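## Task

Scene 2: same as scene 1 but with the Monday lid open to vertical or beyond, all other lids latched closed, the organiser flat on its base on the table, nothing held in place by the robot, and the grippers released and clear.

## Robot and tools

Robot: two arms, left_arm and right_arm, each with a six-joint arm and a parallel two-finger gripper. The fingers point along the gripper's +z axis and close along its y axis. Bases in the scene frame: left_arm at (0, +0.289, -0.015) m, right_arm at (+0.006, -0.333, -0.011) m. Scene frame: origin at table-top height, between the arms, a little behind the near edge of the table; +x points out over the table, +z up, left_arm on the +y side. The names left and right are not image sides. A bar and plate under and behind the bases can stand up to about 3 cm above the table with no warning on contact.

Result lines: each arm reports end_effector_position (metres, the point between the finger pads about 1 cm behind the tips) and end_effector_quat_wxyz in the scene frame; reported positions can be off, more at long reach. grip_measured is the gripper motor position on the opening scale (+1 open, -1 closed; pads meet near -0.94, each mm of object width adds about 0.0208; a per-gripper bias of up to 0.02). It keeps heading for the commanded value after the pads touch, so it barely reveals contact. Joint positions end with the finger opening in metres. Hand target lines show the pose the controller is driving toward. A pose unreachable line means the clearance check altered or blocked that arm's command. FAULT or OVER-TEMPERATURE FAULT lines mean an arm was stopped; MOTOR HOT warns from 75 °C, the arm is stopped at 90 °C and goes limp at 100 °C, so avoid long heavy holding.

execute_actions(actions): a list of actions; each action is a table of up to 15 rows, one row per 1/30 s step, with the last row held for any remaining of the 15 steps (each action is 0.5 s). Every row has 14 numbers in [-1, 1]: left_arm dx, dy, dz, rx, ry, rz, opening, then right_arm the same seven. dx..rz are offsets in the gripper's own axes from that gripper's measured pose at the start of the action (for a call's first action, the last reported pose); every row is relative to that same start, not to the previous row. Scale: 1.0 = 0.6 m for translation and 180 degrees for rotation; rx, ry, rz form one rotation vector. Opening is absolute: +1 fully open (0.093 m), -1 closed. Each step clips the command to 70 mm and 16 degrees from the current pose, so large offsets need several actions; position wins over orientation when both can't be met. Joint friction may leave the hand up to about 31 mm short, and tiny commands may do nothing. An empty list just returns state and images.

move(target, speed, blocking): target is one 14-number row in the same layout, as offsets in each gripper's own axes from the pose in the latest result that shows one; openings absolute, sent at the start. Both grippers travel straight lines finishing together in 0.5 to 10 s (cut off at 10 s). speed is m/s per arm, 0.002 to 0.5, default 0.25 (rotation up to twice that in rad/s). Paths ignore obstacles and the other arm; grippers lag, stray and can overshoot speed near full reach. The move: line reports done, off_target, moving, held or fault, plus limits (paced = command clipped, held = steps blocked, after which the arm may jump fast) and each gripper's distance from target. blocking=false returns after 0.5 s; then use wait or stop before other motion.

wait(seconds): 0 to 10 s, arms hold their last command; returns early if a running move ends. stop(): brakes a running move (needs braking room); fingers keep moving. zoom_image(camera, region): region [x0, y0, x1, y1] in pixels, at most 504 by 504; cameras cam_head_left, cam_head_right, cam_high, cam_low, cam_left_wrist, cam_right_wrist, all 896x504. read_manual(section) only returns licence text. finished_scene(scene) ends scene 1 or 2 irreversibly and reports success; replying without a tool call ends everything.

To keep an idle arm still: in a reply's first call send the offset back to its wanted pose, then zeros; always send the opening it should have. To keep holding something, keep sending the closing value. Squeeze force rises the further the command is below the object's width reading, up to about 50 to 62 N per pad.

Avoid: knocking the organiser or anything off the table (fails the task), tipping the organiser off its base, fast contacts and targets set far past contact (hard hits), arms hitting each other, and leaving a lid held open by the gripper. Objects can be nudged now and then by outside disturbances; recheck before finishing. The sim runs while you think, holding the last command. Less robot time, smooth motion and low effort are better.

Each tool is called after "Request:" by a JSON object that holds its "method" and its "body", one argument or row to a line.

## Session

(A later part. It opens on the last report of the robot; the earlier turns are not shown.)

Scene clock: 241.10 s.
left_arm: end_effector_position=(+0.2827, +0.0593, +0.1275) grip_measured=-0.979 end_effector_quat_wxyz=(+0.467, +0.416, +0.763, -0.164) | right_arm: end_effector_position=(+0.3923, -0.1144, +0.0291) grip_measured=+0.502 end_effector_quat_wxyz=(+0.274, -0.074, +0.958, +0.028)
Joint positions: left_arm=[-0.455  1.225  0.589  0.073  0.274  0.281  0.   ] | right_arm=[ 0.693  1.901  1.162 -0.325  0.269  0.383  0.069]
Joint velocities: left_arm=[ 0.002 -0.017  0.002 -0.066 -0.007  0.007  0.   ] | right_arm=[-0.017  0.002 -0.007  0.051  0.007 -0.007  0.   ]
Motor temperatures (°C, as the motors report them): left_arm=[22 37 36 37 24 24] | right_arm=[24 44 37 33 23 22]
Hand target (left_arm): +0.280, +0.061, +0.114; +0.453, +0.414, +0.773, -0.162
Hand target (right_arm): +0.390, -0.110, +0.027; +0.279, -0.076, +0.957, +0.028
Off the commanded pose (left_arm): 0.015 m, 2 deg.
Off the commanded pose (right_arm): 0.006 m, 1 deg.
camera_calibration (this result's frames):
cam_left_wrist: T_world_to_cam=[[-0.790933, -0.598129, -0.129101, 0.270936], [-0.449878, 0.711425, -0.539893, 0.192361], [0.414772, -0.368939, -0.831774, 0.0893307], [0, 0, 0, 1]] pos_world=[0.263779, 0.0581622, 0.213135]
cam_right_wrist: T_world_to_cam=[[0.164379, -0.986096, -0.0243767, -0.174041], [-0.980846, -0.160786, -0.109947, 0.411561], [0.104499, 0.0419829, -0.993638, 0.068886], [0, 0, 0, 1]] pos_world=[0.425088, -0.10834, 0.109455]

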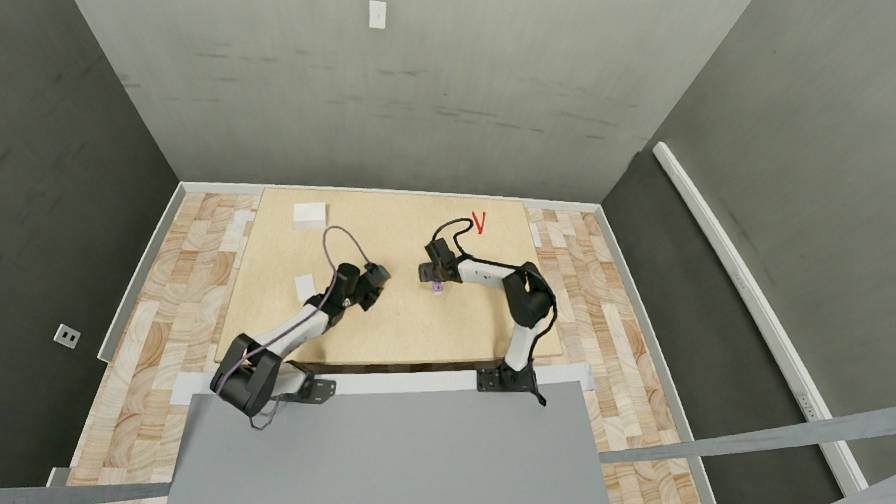

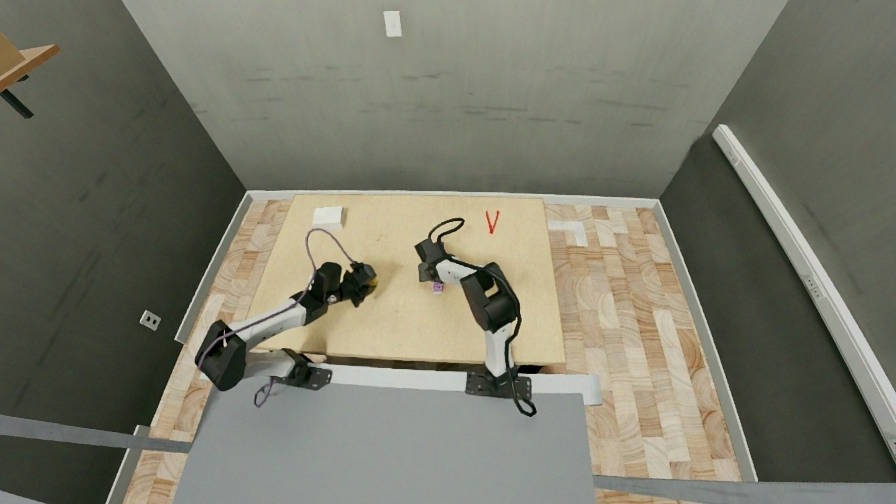

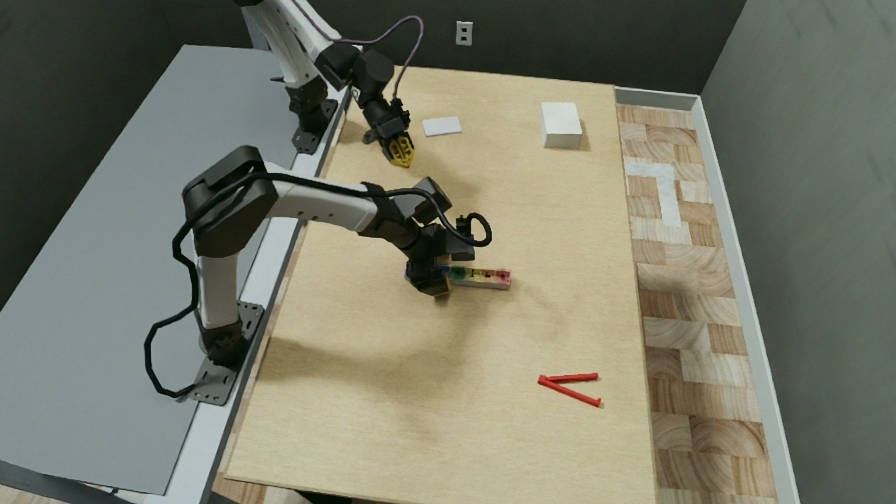

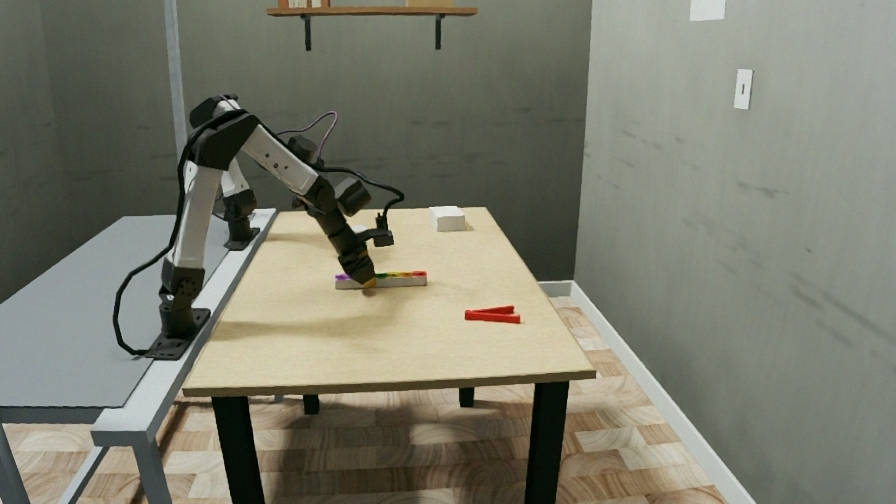

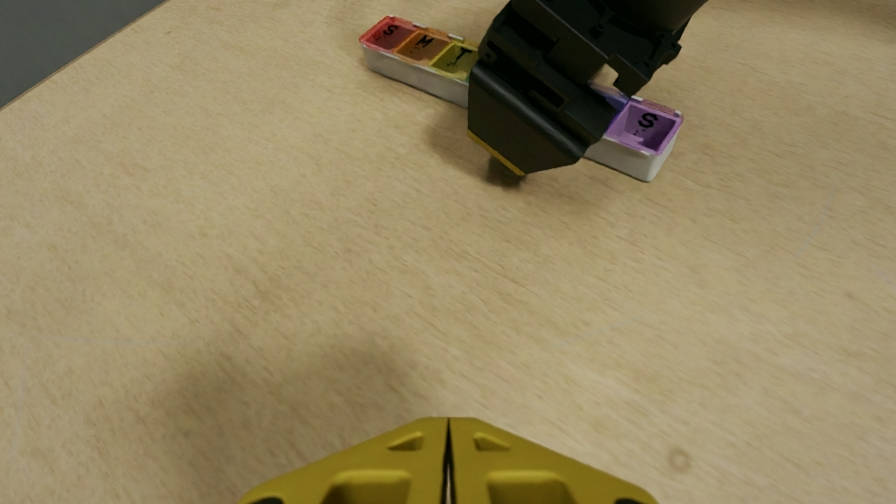

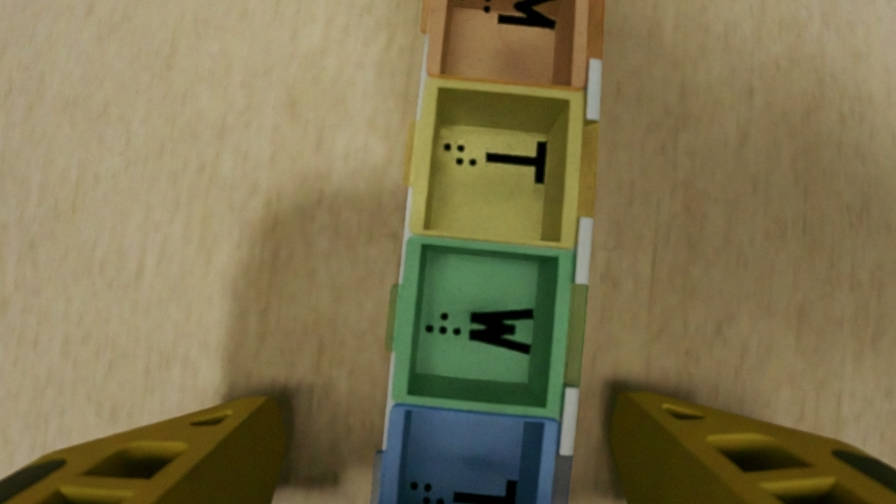

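Request:
{"method": "execute_actions", "body": {
  "actions": [
    [[0.0009,-0.0012,0.0015,0,0.0001,-0.0006,-1,0,0,0,0,0,0,0.4],[0.0035,-0.0047,0.0058,0.0001,0.0006,-0.0022,-1,0,0,0,0,0,0,0.3],[0.0077,-0.0103,0.0129,0.0001,0.0012,-0.0049,-1,0,0,0,0,0,0,0.19],[0.0134,-0.0179,0.0224,0.0002,0.0021,-0.0084,-1,0,0,0,0,0,0,0.09],[0.0203,-0.0271,0.0340,0.0003,0.0032,-0.0128,-1,0,0,0,0,0,0,0.0],[0.0280,-0.0374,0.0469,0.0004,0.0045,-0.0177,-1,0,0,0,0,0,0,-0.08],[0.0364,-0.0486,0.0609,0.0006,0.0058,-0.0229,-1,0,0,0,0,0,0,-0.15],[0.0449,-0.0599,0.0751,0.0007,0.0071,-0.0283,-1,0,0,0,0,0,0,-0.22],[0.0533,-0.0711,0.0891,0.0009,0.0084,-0.0335,-1,0.0020,0.0003,-0.0013,-0.0010,0,-0.0016,-0.29],[0.0610,-0.0814,0.1020,0.0010,0.0097,-0.0384,-1,0.0061,0.0009,-0.0038,-0.0029,0.0001,-0.0047,-0.36],[0.0679,-0.0906,0.1136,0.0011,0.0108,-0.0428,-1,0.0142,0.0022,-0.0089,-0.0068,0.0002,-0.0109,-0.42],[0.0736,-0.0982,0.1231,0.0012,0.0117,-0.0463,-1,0.0244,0.0038,-0.0152,-0.0116,0.0003,-0.0186,-0.42],[0.0778,-0.1038,0.1302,0.0012,0.0123,-0.0490,-1,0.0356,0.0055,-0.0221,-0.0170,0.0004,-0.0272,-0.42],[0.0804,-0.1073,0.1345,0.0013,0.0128,-0.0506,-1,0.0467,0.0072,-0.0291,-0.0223,0.0006,-0.0357,-0.42],[0.0813,-0.1085,0.1360,0.0013,0.0129,-0.0512,-1,0.0569,0.0088,-0.0354,-0.0272,0.0007,-0.0435,-0.42]]
  ]
}}

Request:
{"method": "wait", "body": {
  "seconds": 0.6
}}

Scene clock: 277.37 s.
left_arm: end_effector_position=(+0.2564, -0.0029, +0.0394) grip_measured=-0.979 end_effector_quat_wxyz=(+0.400, +0.405, +0.799, -0.193) | right_arm: end_effector_position=(+0.3750, -0.1217, +0.0288) grip_measured=-0.391 end_effector_quat_wxyz=(+0.272, -0.099, +0.957, +0.031)
Joint positions: left_arm=[-0.701  1.562  0.542  0.362  0.129  0.067  0.   ] | right_arm=[ 0.696  1.835  1.072 -0.299  0.251  0.337  0.026]
Joint velocities: left_arm=[-0.339  0.974  0.002  0.667 -0.33  -0.535  0.   ] | right_arm=[ 0.081 -0.706 -0.882  0.183 -0.212 -0.432  0.001]
Motor temperatures (°C, as the motors report them): left_arm=[22 35 36 39 24 24] | right_arm=[24 46 37 33 23 22]
Hand target (left_arm): +0.266, -0.008, +0.036; +0.423, +0.363, +0.807, -0.196
Hand target (right_arm): +0.354, -0.115, +0.028; +0.269, -0.148, +0.951, +0.047
Off the commanded pose (left_arm): 0.013 m, 7 deg.
Off the commanded pose (right_arm): 0.024 m, 6 deg.
camera_calibration (this result's frames):
cam_left_wrist: T_world_to_cam=[[-0.803693, -0.594992, -0.00786996, 0.200096], [-0.528439, 0.719752, -0.450232, 0.193813], [0.273549, -0.35769, -0.892877, 0.0427152], [0, 0, 0, 1]] pos_world=[0.25155, -0.00516312, 0.126975]
cam_right_wrist: T_world_to_cam=[[0.213593, -0.976784, -0.0164318, -0.195968], [-0.971662, -0.21067, -0.107192, 0.383752], [0.101242, 0.0388617, -0.994102, 0.0715876], [0, 0, 0, 1]] pos_world=[0.407487, -0.113356, 0.109081]

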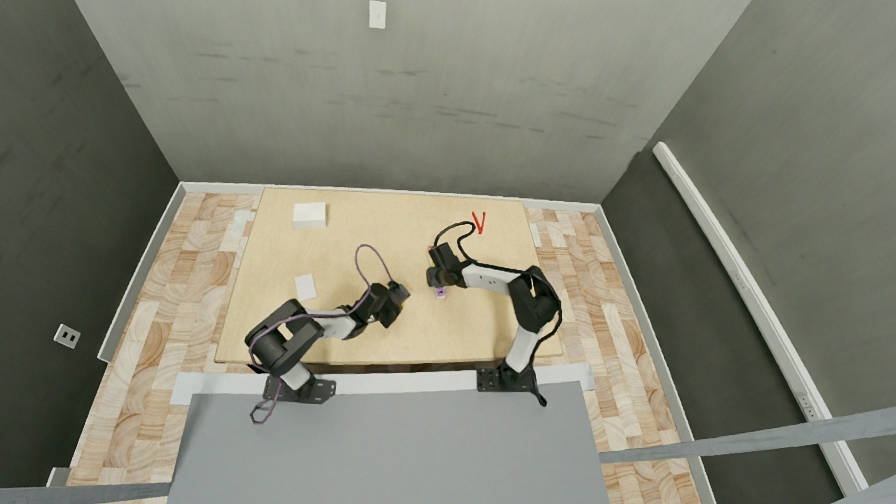

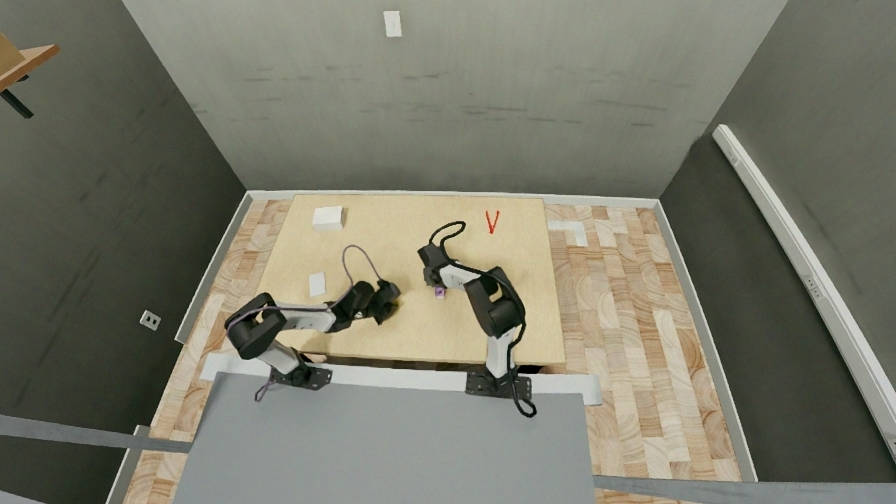

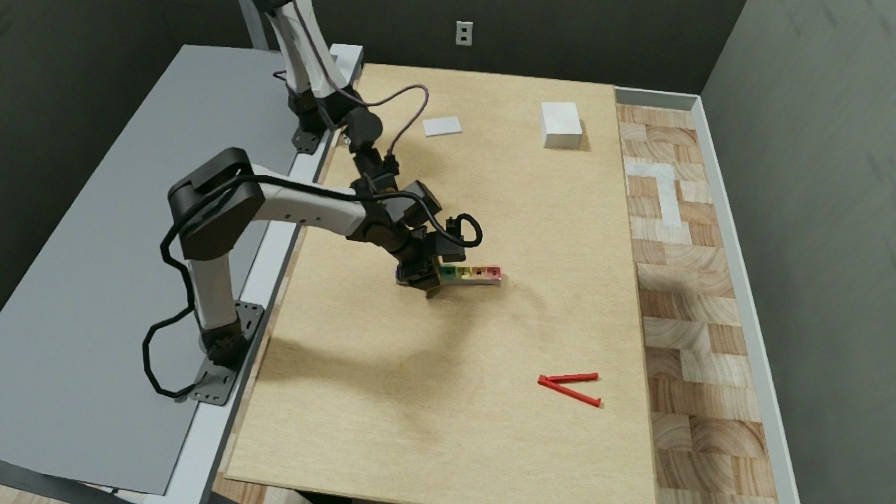

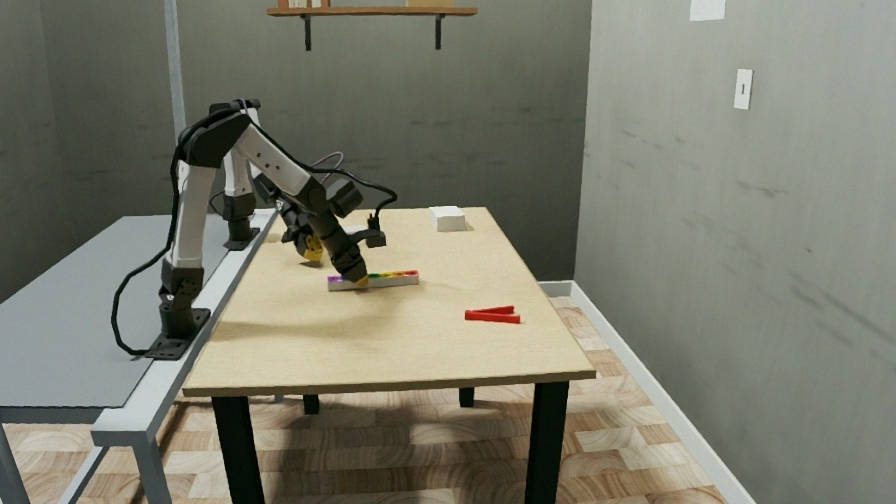

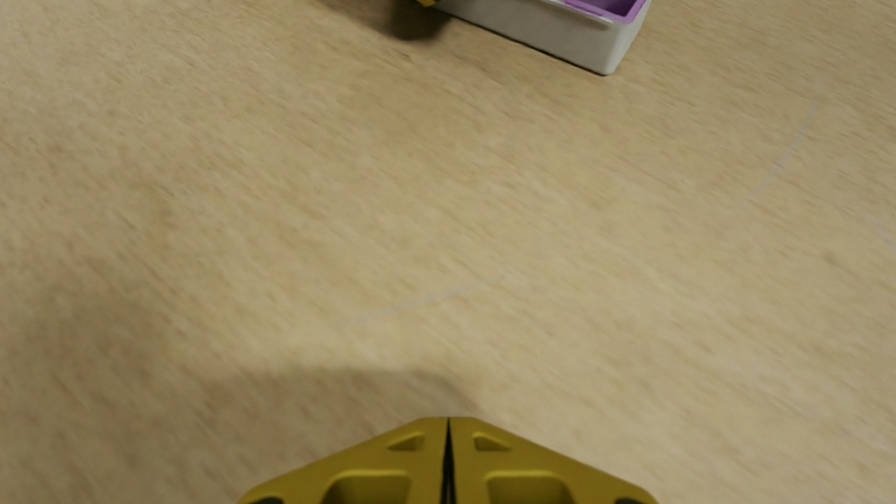

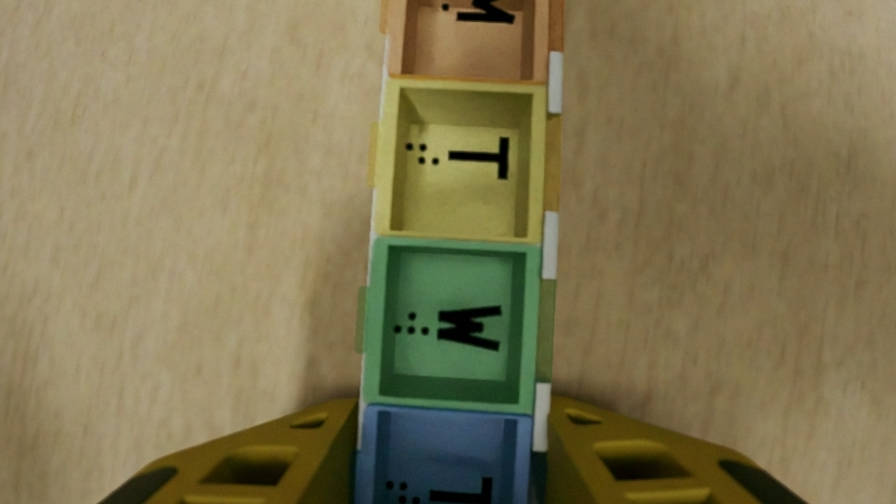

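Scene clock: 277.97 s.
left_arm: end_effector_position=(+0.2683, -0.0109, +0.0422) grip_measured=-0.979 end_effector_quat_wxyz=(+0.428, +0.367, +0.802, -0.200) | right_arm: end_effector_position=(+0.3592, -0.1207, +0.0288) grip_measured=-0.391 end_effector_quat_wxyz=(+0.267, -0.137, +0.953, +0.038)
Joint positions: left_arm=[-0.716  1.616  0.542  0.482  0.077 -0.007  0.   ] | right_arm=[ 0.708  1.789  1.017 -0.291  0.222  0.277  0.026]
Joint velocities: left_arm=[-0.012 -0.007  0.012  0.007  0.022 -0.051  0.   ] | right_arm=[ 0.002  0.007 -0.012 -0.051 -0.037  0.007 -0.001]
Motor temperatures (°C, as the motors report them): left_arm=[22 35 36 39 24 24] | right_arm=[24 46 37 33 23 22]
Hand target (left_arm): +0.266, -0.008, +0.036; +0.423, +0.363, +0.806, -0.197
Hand target (right_arm): +0.354, -0.115, +0.028; +0.269, -0.148, +0.951, +0.047
Off the commanded pose (left_arm): 0.007 m, 2 deg.
Off the commanded pose (right_arm): 0.009 m, 2 deg.
wait: 0.60 s; no rest
camera_calibration (this result's frames):
cam_left_wrist: T_world_to_cam=[[-0.761463, -0.648025, 0.0154337, 0.192006], [-0.565048, 0.651917, -0.505693, 0.218569], [0.31764, -0.393787, -0.862575, 0.025512], [0, 0, 0, 1]] pos_world=[0.261604, -0.00801771, 0.129572]
cam_right_wrist: T_world_to_cam=[[0.289306, -0.957199, -0.00849984, -0.216707], [-0.952897, -0.287139, -0.0976631, 0.352412], [0.0910424, 0.036354, -0.995183, 0.0765349], [0, 0, 0, 1]] pos_world=[0.391539, -0.109023, 0.108742]

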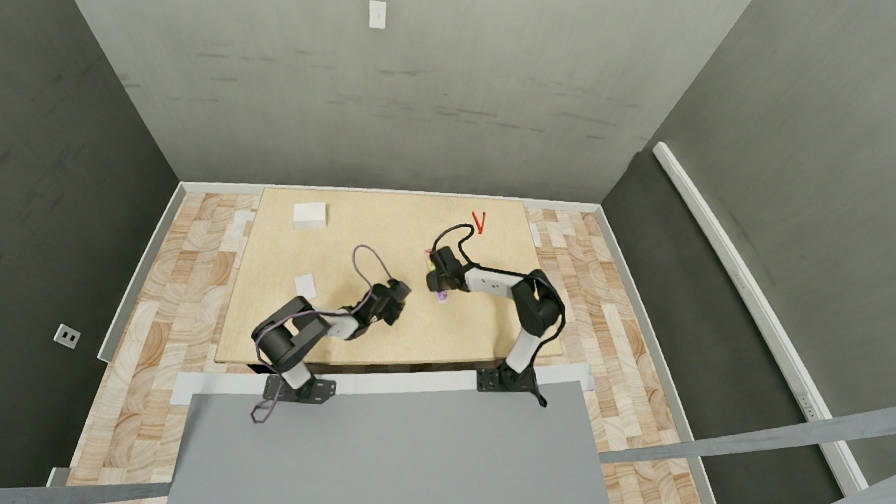

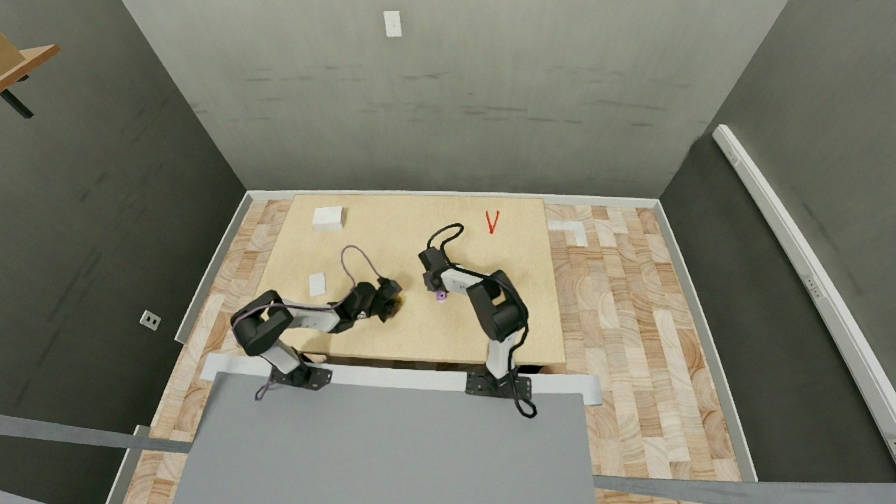

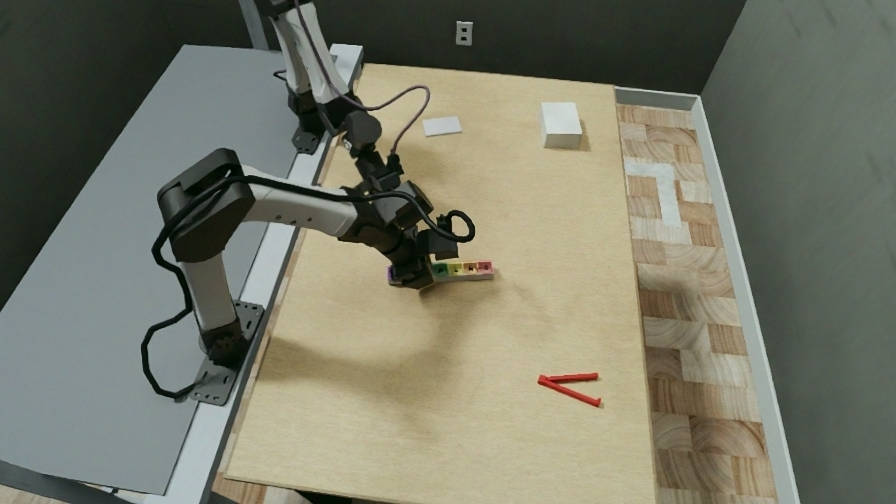

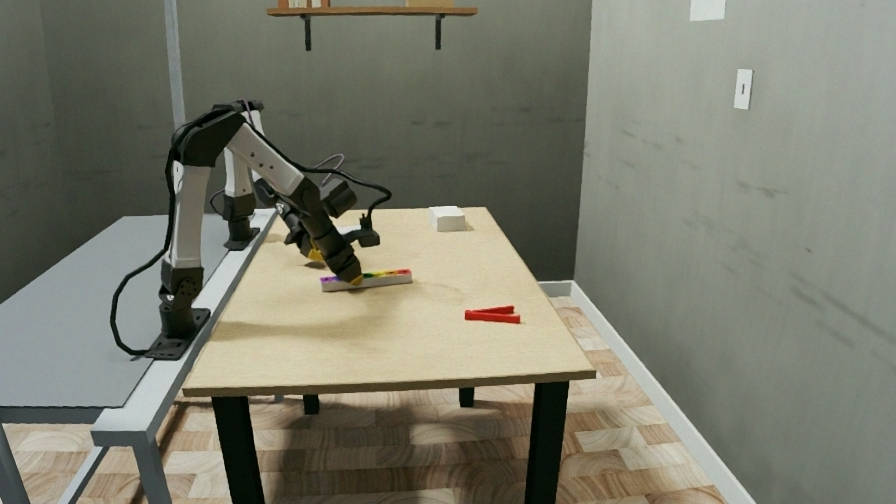

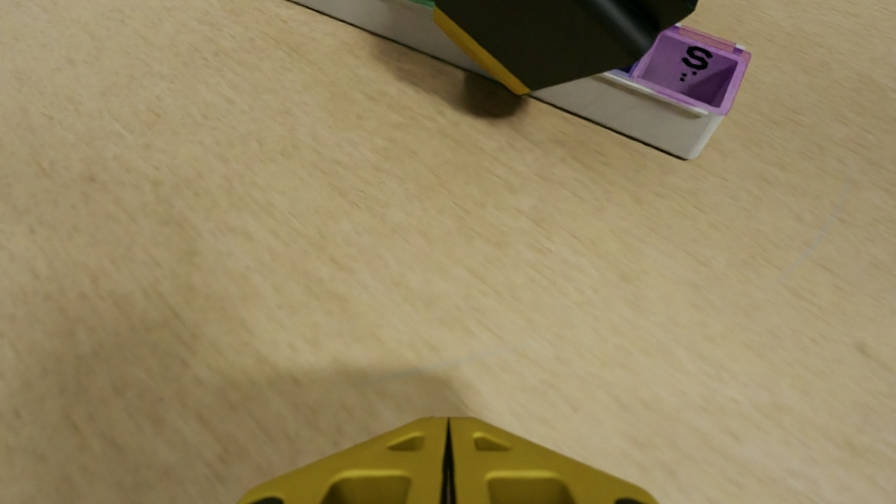

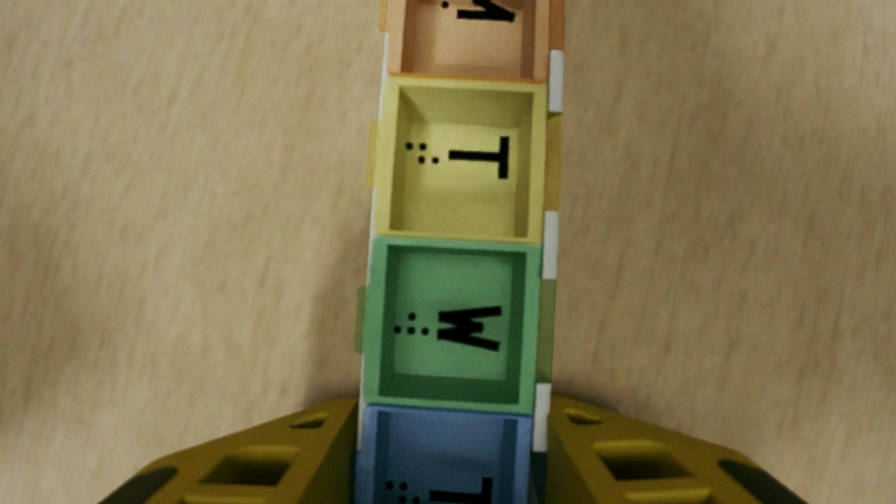

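Request:
{"method": "execute_actions", "body": {
  "actions": []
}}

Scene clock: 290.67 s.
left_arm: end_effector_position=(+0.2686, -0.0110, +0.0426) grip_measured=-0.979 end_effector_quat_wxyz=(+0.428, +0.366, +0.802, -0.200) | right_arm: end_effector_position=(+0.3592, -0.1206, +0.0288) grip_measured=-0.391 end_effector_quat_wxyz=(+0.267, -0.138, +0.953, +0.038)
Joint positions: left_arm=[-0.716  1.616  0.542  0.484  0.076 -0.008  0.   ] | right_arm=[ 0.708  1.789  1.017 -0.291  0.221  0.276  0.026]
Joint velocities: left_arm=[-0.002  0.002 -0.017  0.066  0.051 -0.022  0.   ] | right_arm=[ 0.007  0.012  0.017 -0.022 -0.007  0.037 -0.001]
Motor temperatures (°C, as the motors report them): left_arm=[22 36 36 39 24 24] | right_arm=[24 47 37 33 23 22]
Hand target (left_arm): +0.266, -0.008, +0.036; +0.423, +0.363, +0.807, -0.196
Hand target (right_arm): +0.354, -0.115, +0.028; +0.268, -0.148, +0.951, +0.047
Off the commanded pose (left_arm): 0.008 m, 1 deg.
Off the commanded pose (right_arm): 0.009 m, 2 deg.
camera_calibration (this result's frames):
cam_left_wrist: T_world_to_cam=[[-0.760361, -0.649305, 0.0159502, 0.191862], [-0.565742, 0.650043, -0.507327, 0.219221], [0.319042, -0.394775, -0.861606, 0.0252881], [0, 0, 0, 1]] pos_world=[0.261839, -0.00794294, 0.129945]
cam_right_wrist: T_world_to_cam=[[0.290604, -0.956805, -0.00853451, -0.217001], [-0.952527, -0.288436, -0.0974535, 0.352086], [0.0907823, 0.0364498, -0.995203, 0.0766239], [0, 0, 0, 1]] pos_world=[0.391476, -0.108866, 0.108716]

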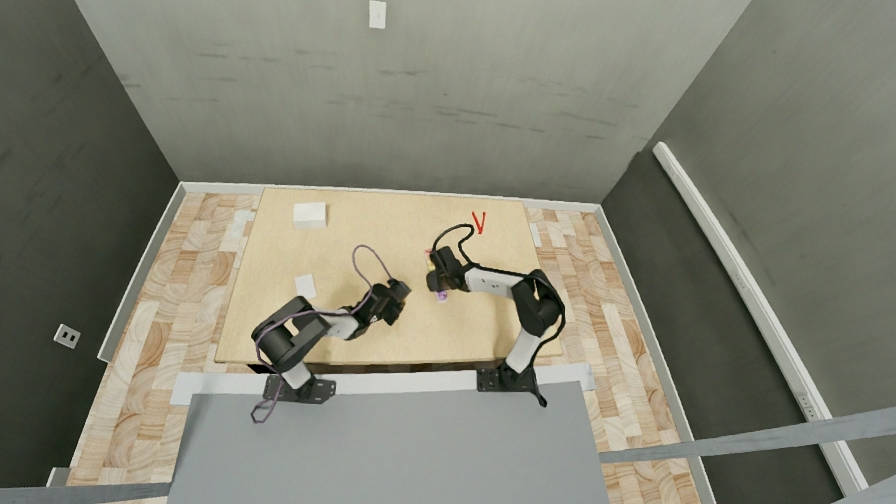

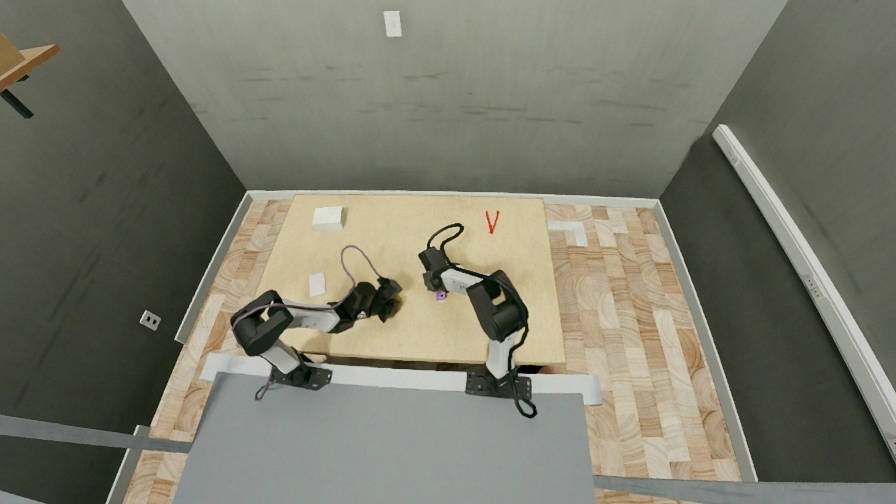

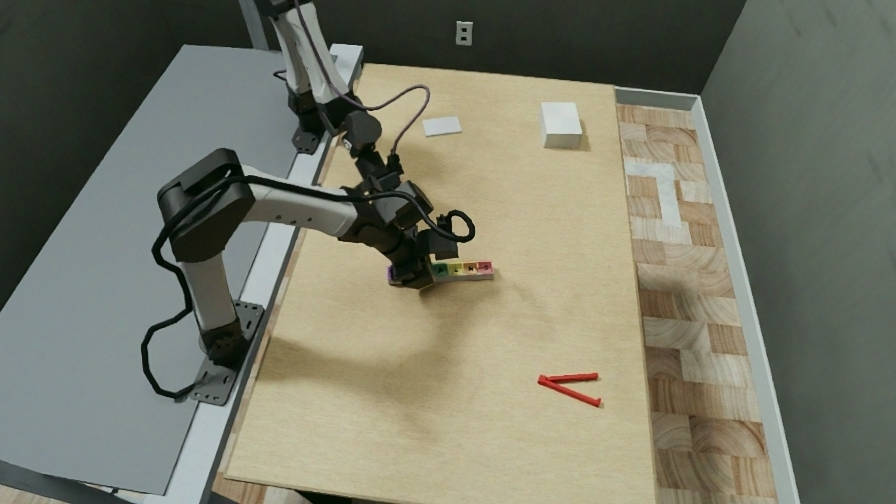

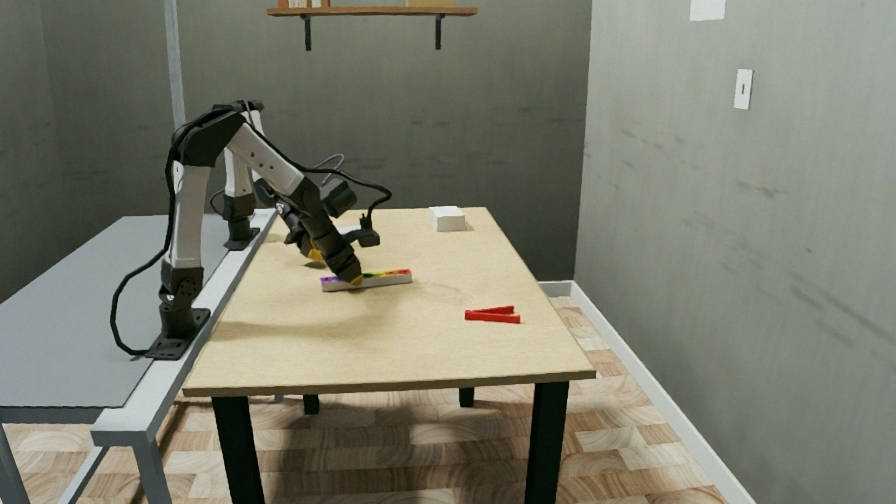

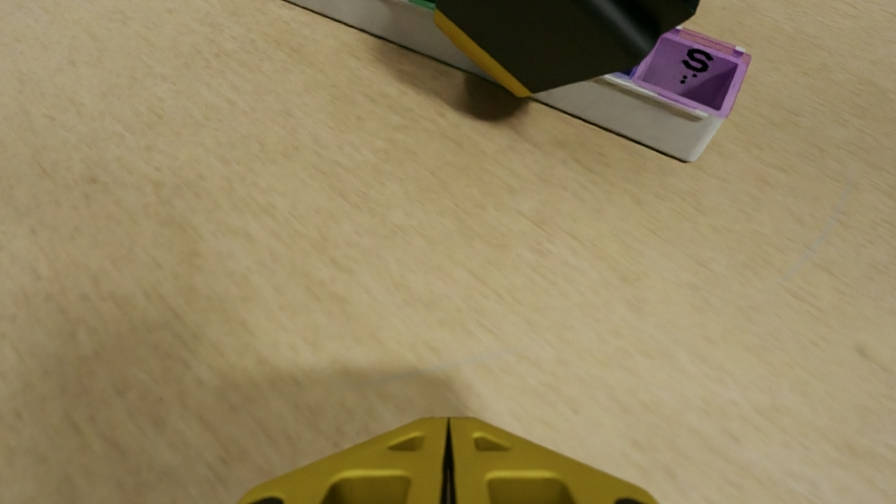

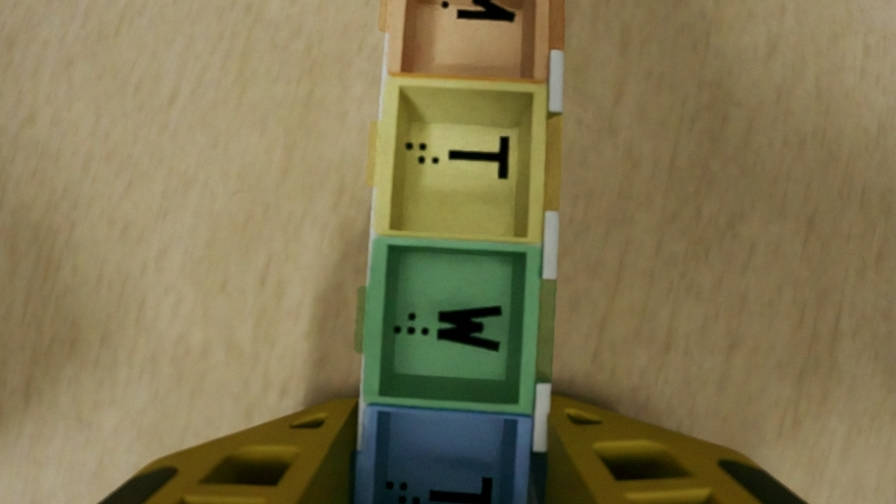

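Request:
{"method": "execute_actions", "body": {
  "actions": [
    [[-0.0002,0,0.0006,0,-0.0001,0,-1,0.0017,0.0007,-0.0011,-0.0009,-0.0001,-0.0015,-0.42],[-0.0009,0,0.0022,0,-0.0005,0,-1,0.0067,0.0029,-0.0041,-0.0037,-0.0002,-0.0060,-0.42],[-0.0020,0,0.0048,0,-0.0010,0,-1,0.0148,0.0064,-0.0092,-0.0081,-0.0005,-0.0133,-0.42],[-0.0035,0,0.0084,0,-0.0018,0,-1,0.0258,0.0111,-0.0159,-0.0140,-0.0008,-0.0231,-0.42],[-0.0054,0,0.0128,0,-0.0027,0,-1,0.0391,0.0169,-0.0241,-0.0213,-0.0013,-0.0350,-0.42],[-0.0074,0,0.0176,0,-0.0037,0,-1,0.0539,0.0233,-0.0333,-0.0294,-0.0017,-0.0483,-0.42],[-0.0096,0,0.0228,0,-0.0048,0,-1,0.0700,0.0302,-0.0432,-0.0381,-0.0022,-0.0627,-0.42],[-0.0119,0,0.0282,0,-0.0060,0,-1,0.0863,0.0373,-0.0533,-0.0470,-0.0028,-0.0773,-0.42],[-0.0141,0,0.0334,0,-0.0071,0,-1,0.1024,0.0442,-0.0632,-0.0557,-0.0033,-0.0917,-0.42],[-0.0161,0,0.0383,0,-0.0081,0,-1,0.1172,0.0506,-0.0724,-0.0638,-0.0038,-0.1050,-0.42],[-0.0180,0,0.0426,0,-0.0090,0,-1,0.1305,0.0564,-0.0806,-0.0711,-0.0042,-0.1169,-0.42],[-0.0195,0,0.0462,0,-0.0098,0,-1,0.1415,0.0611,-0.0873,-0.0770,-0.0045,-0.1267,-0.42],[-0.0206,0,0.0488,0,-0.0103,0,-1,0.1496,0.0646,-0.0924,-0.0814,-0.0048,-0.1340,-0.42],[-0.0213,0,0.0504,0,-0.0107,0,-1,0.1546,0.0668,-0.0954,-0.0842,-0.0049,-0.1385,-0.42],[-0.0215,0,0.0510,0,-0.0108,0,-1,0.1563,0.0675,-0.0965,-0.0851,-0.0050,-0.1400,-0.42]]
  ]
}}

Scene clock: 368.73 s.
left_arm: end_effector_position=(+0.2843, -0.0266, +0.0337) grip_measured=-0.979 end_effector_quat_wxyz=(+0.433, +0.365, +0.799, -0.202) | right_arm: end_effector_position=(+0.2575, -0.1198, +0.0291) grip_measured=-0.390 end_effector_quat_wxyz=(+0.255, -0.324, +0.907, +0.082)
Joint positions: left_arm=[-0.716  1.731  0.607  0.544  0.076 -0.008  0.   ] | right_arm=[ 0.828  1.476  0.681 -0.255  0.091  0.032  0.026]
Joint velocities: left_arm=[-0.007  0.173  0.12   0.11  -0.037 -0.037  0.   ] | right_arm=[ 0.232 -0.505 -0.422  0.007 -0.418 -0.491  0.   ]
Motor temperatures (°C, as the motors report them): left_arm=[22 38 35 42 24 24] | right_arm=[24 48 35 34 23 22]
Hand target (left_arm): +0.290, -0.035, +0.036; +0.442, +0.363, +0.794, -0.206
Hand target (right_arm): +0.243, -0.112, +0.031; +0.257, -0.373, +0.885, +0.104
Off the commanded pose (left_arm): 0.011 m, 1 deg.
Off the commanded pose (right_arm): 0.017 m, 7 deg.
camera_calibration (this result's frames):
cam_left_wrist: T_world_to_cam=[[-0.760778, -0.648833, 0.0152567, 0.193905], [-0.561508, 0.646234, -0.516807, 0.232717], [0.325462, -0.401742, -0.855966, 0.00425938], [0, 0, 0, 1]] pos_world=[0.276805, -0.0228662, 0.120957]
cam_right_wrist: T_world_to_cam=[[0.635455, -0.772118, 0.0056199, -0.253747], [-0.768384, -0.633065, -0.0938846, 0.166652], [0.0760478, 0.0553412, -0.995567, 0.0922127], [0, 0, 0, 1]] pos_world=[0.282285, -0.0955244, 0.108876]

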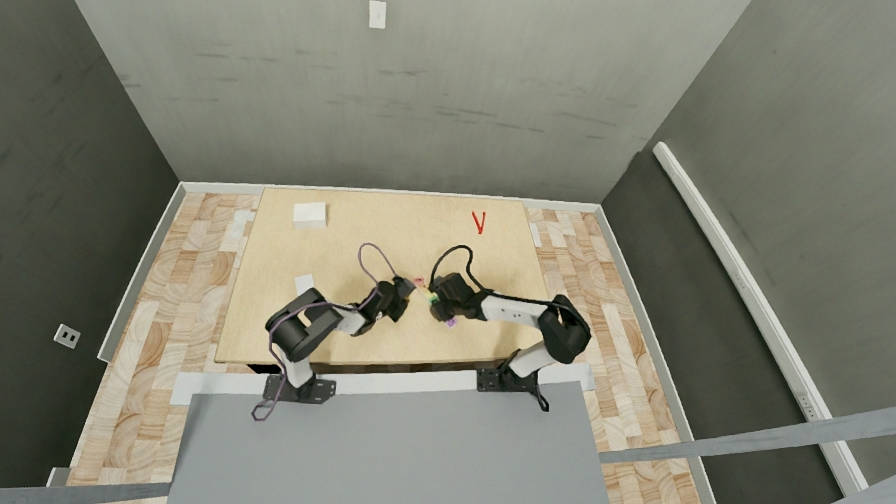

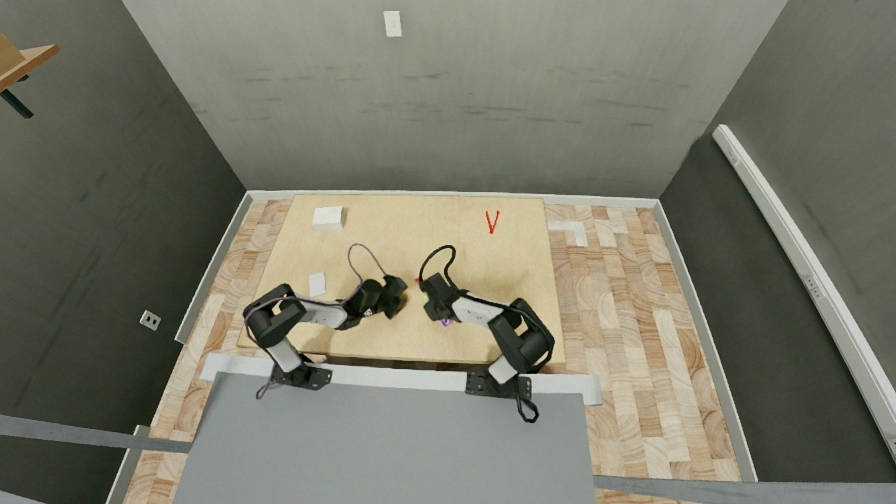

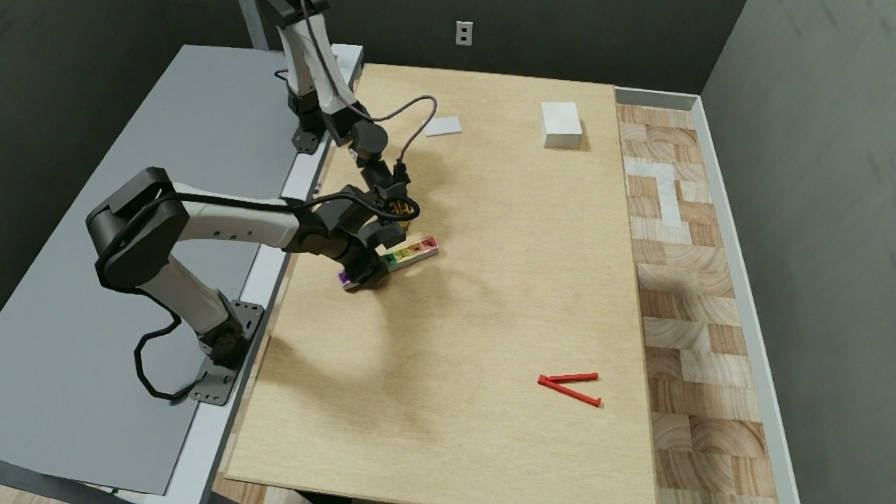

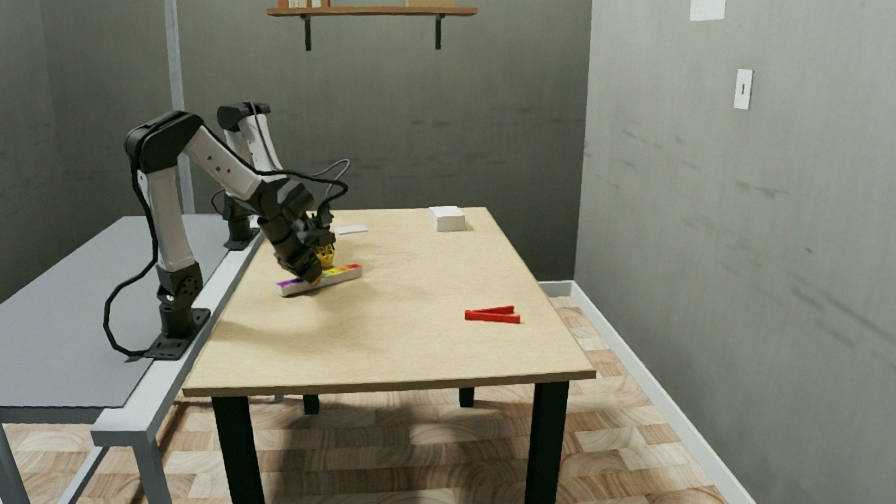

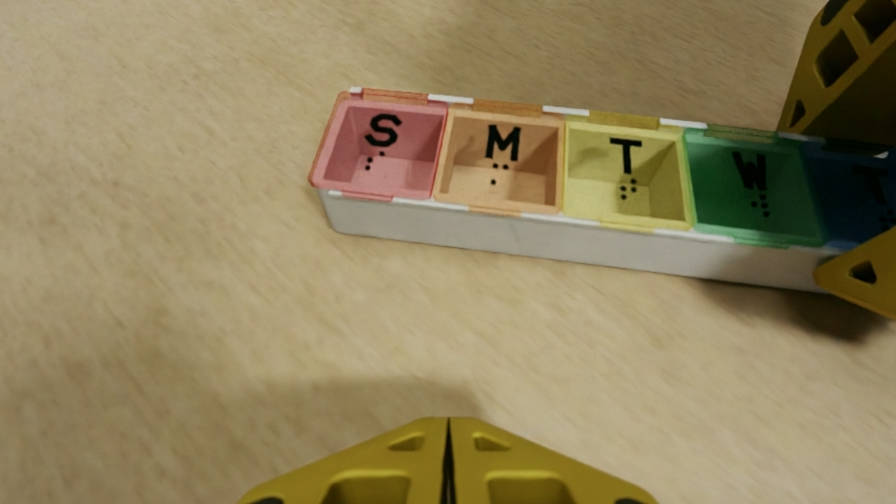

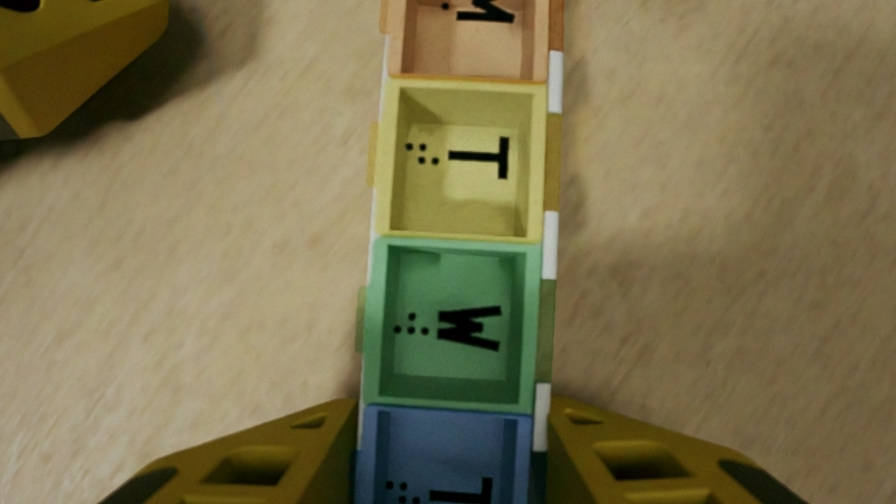

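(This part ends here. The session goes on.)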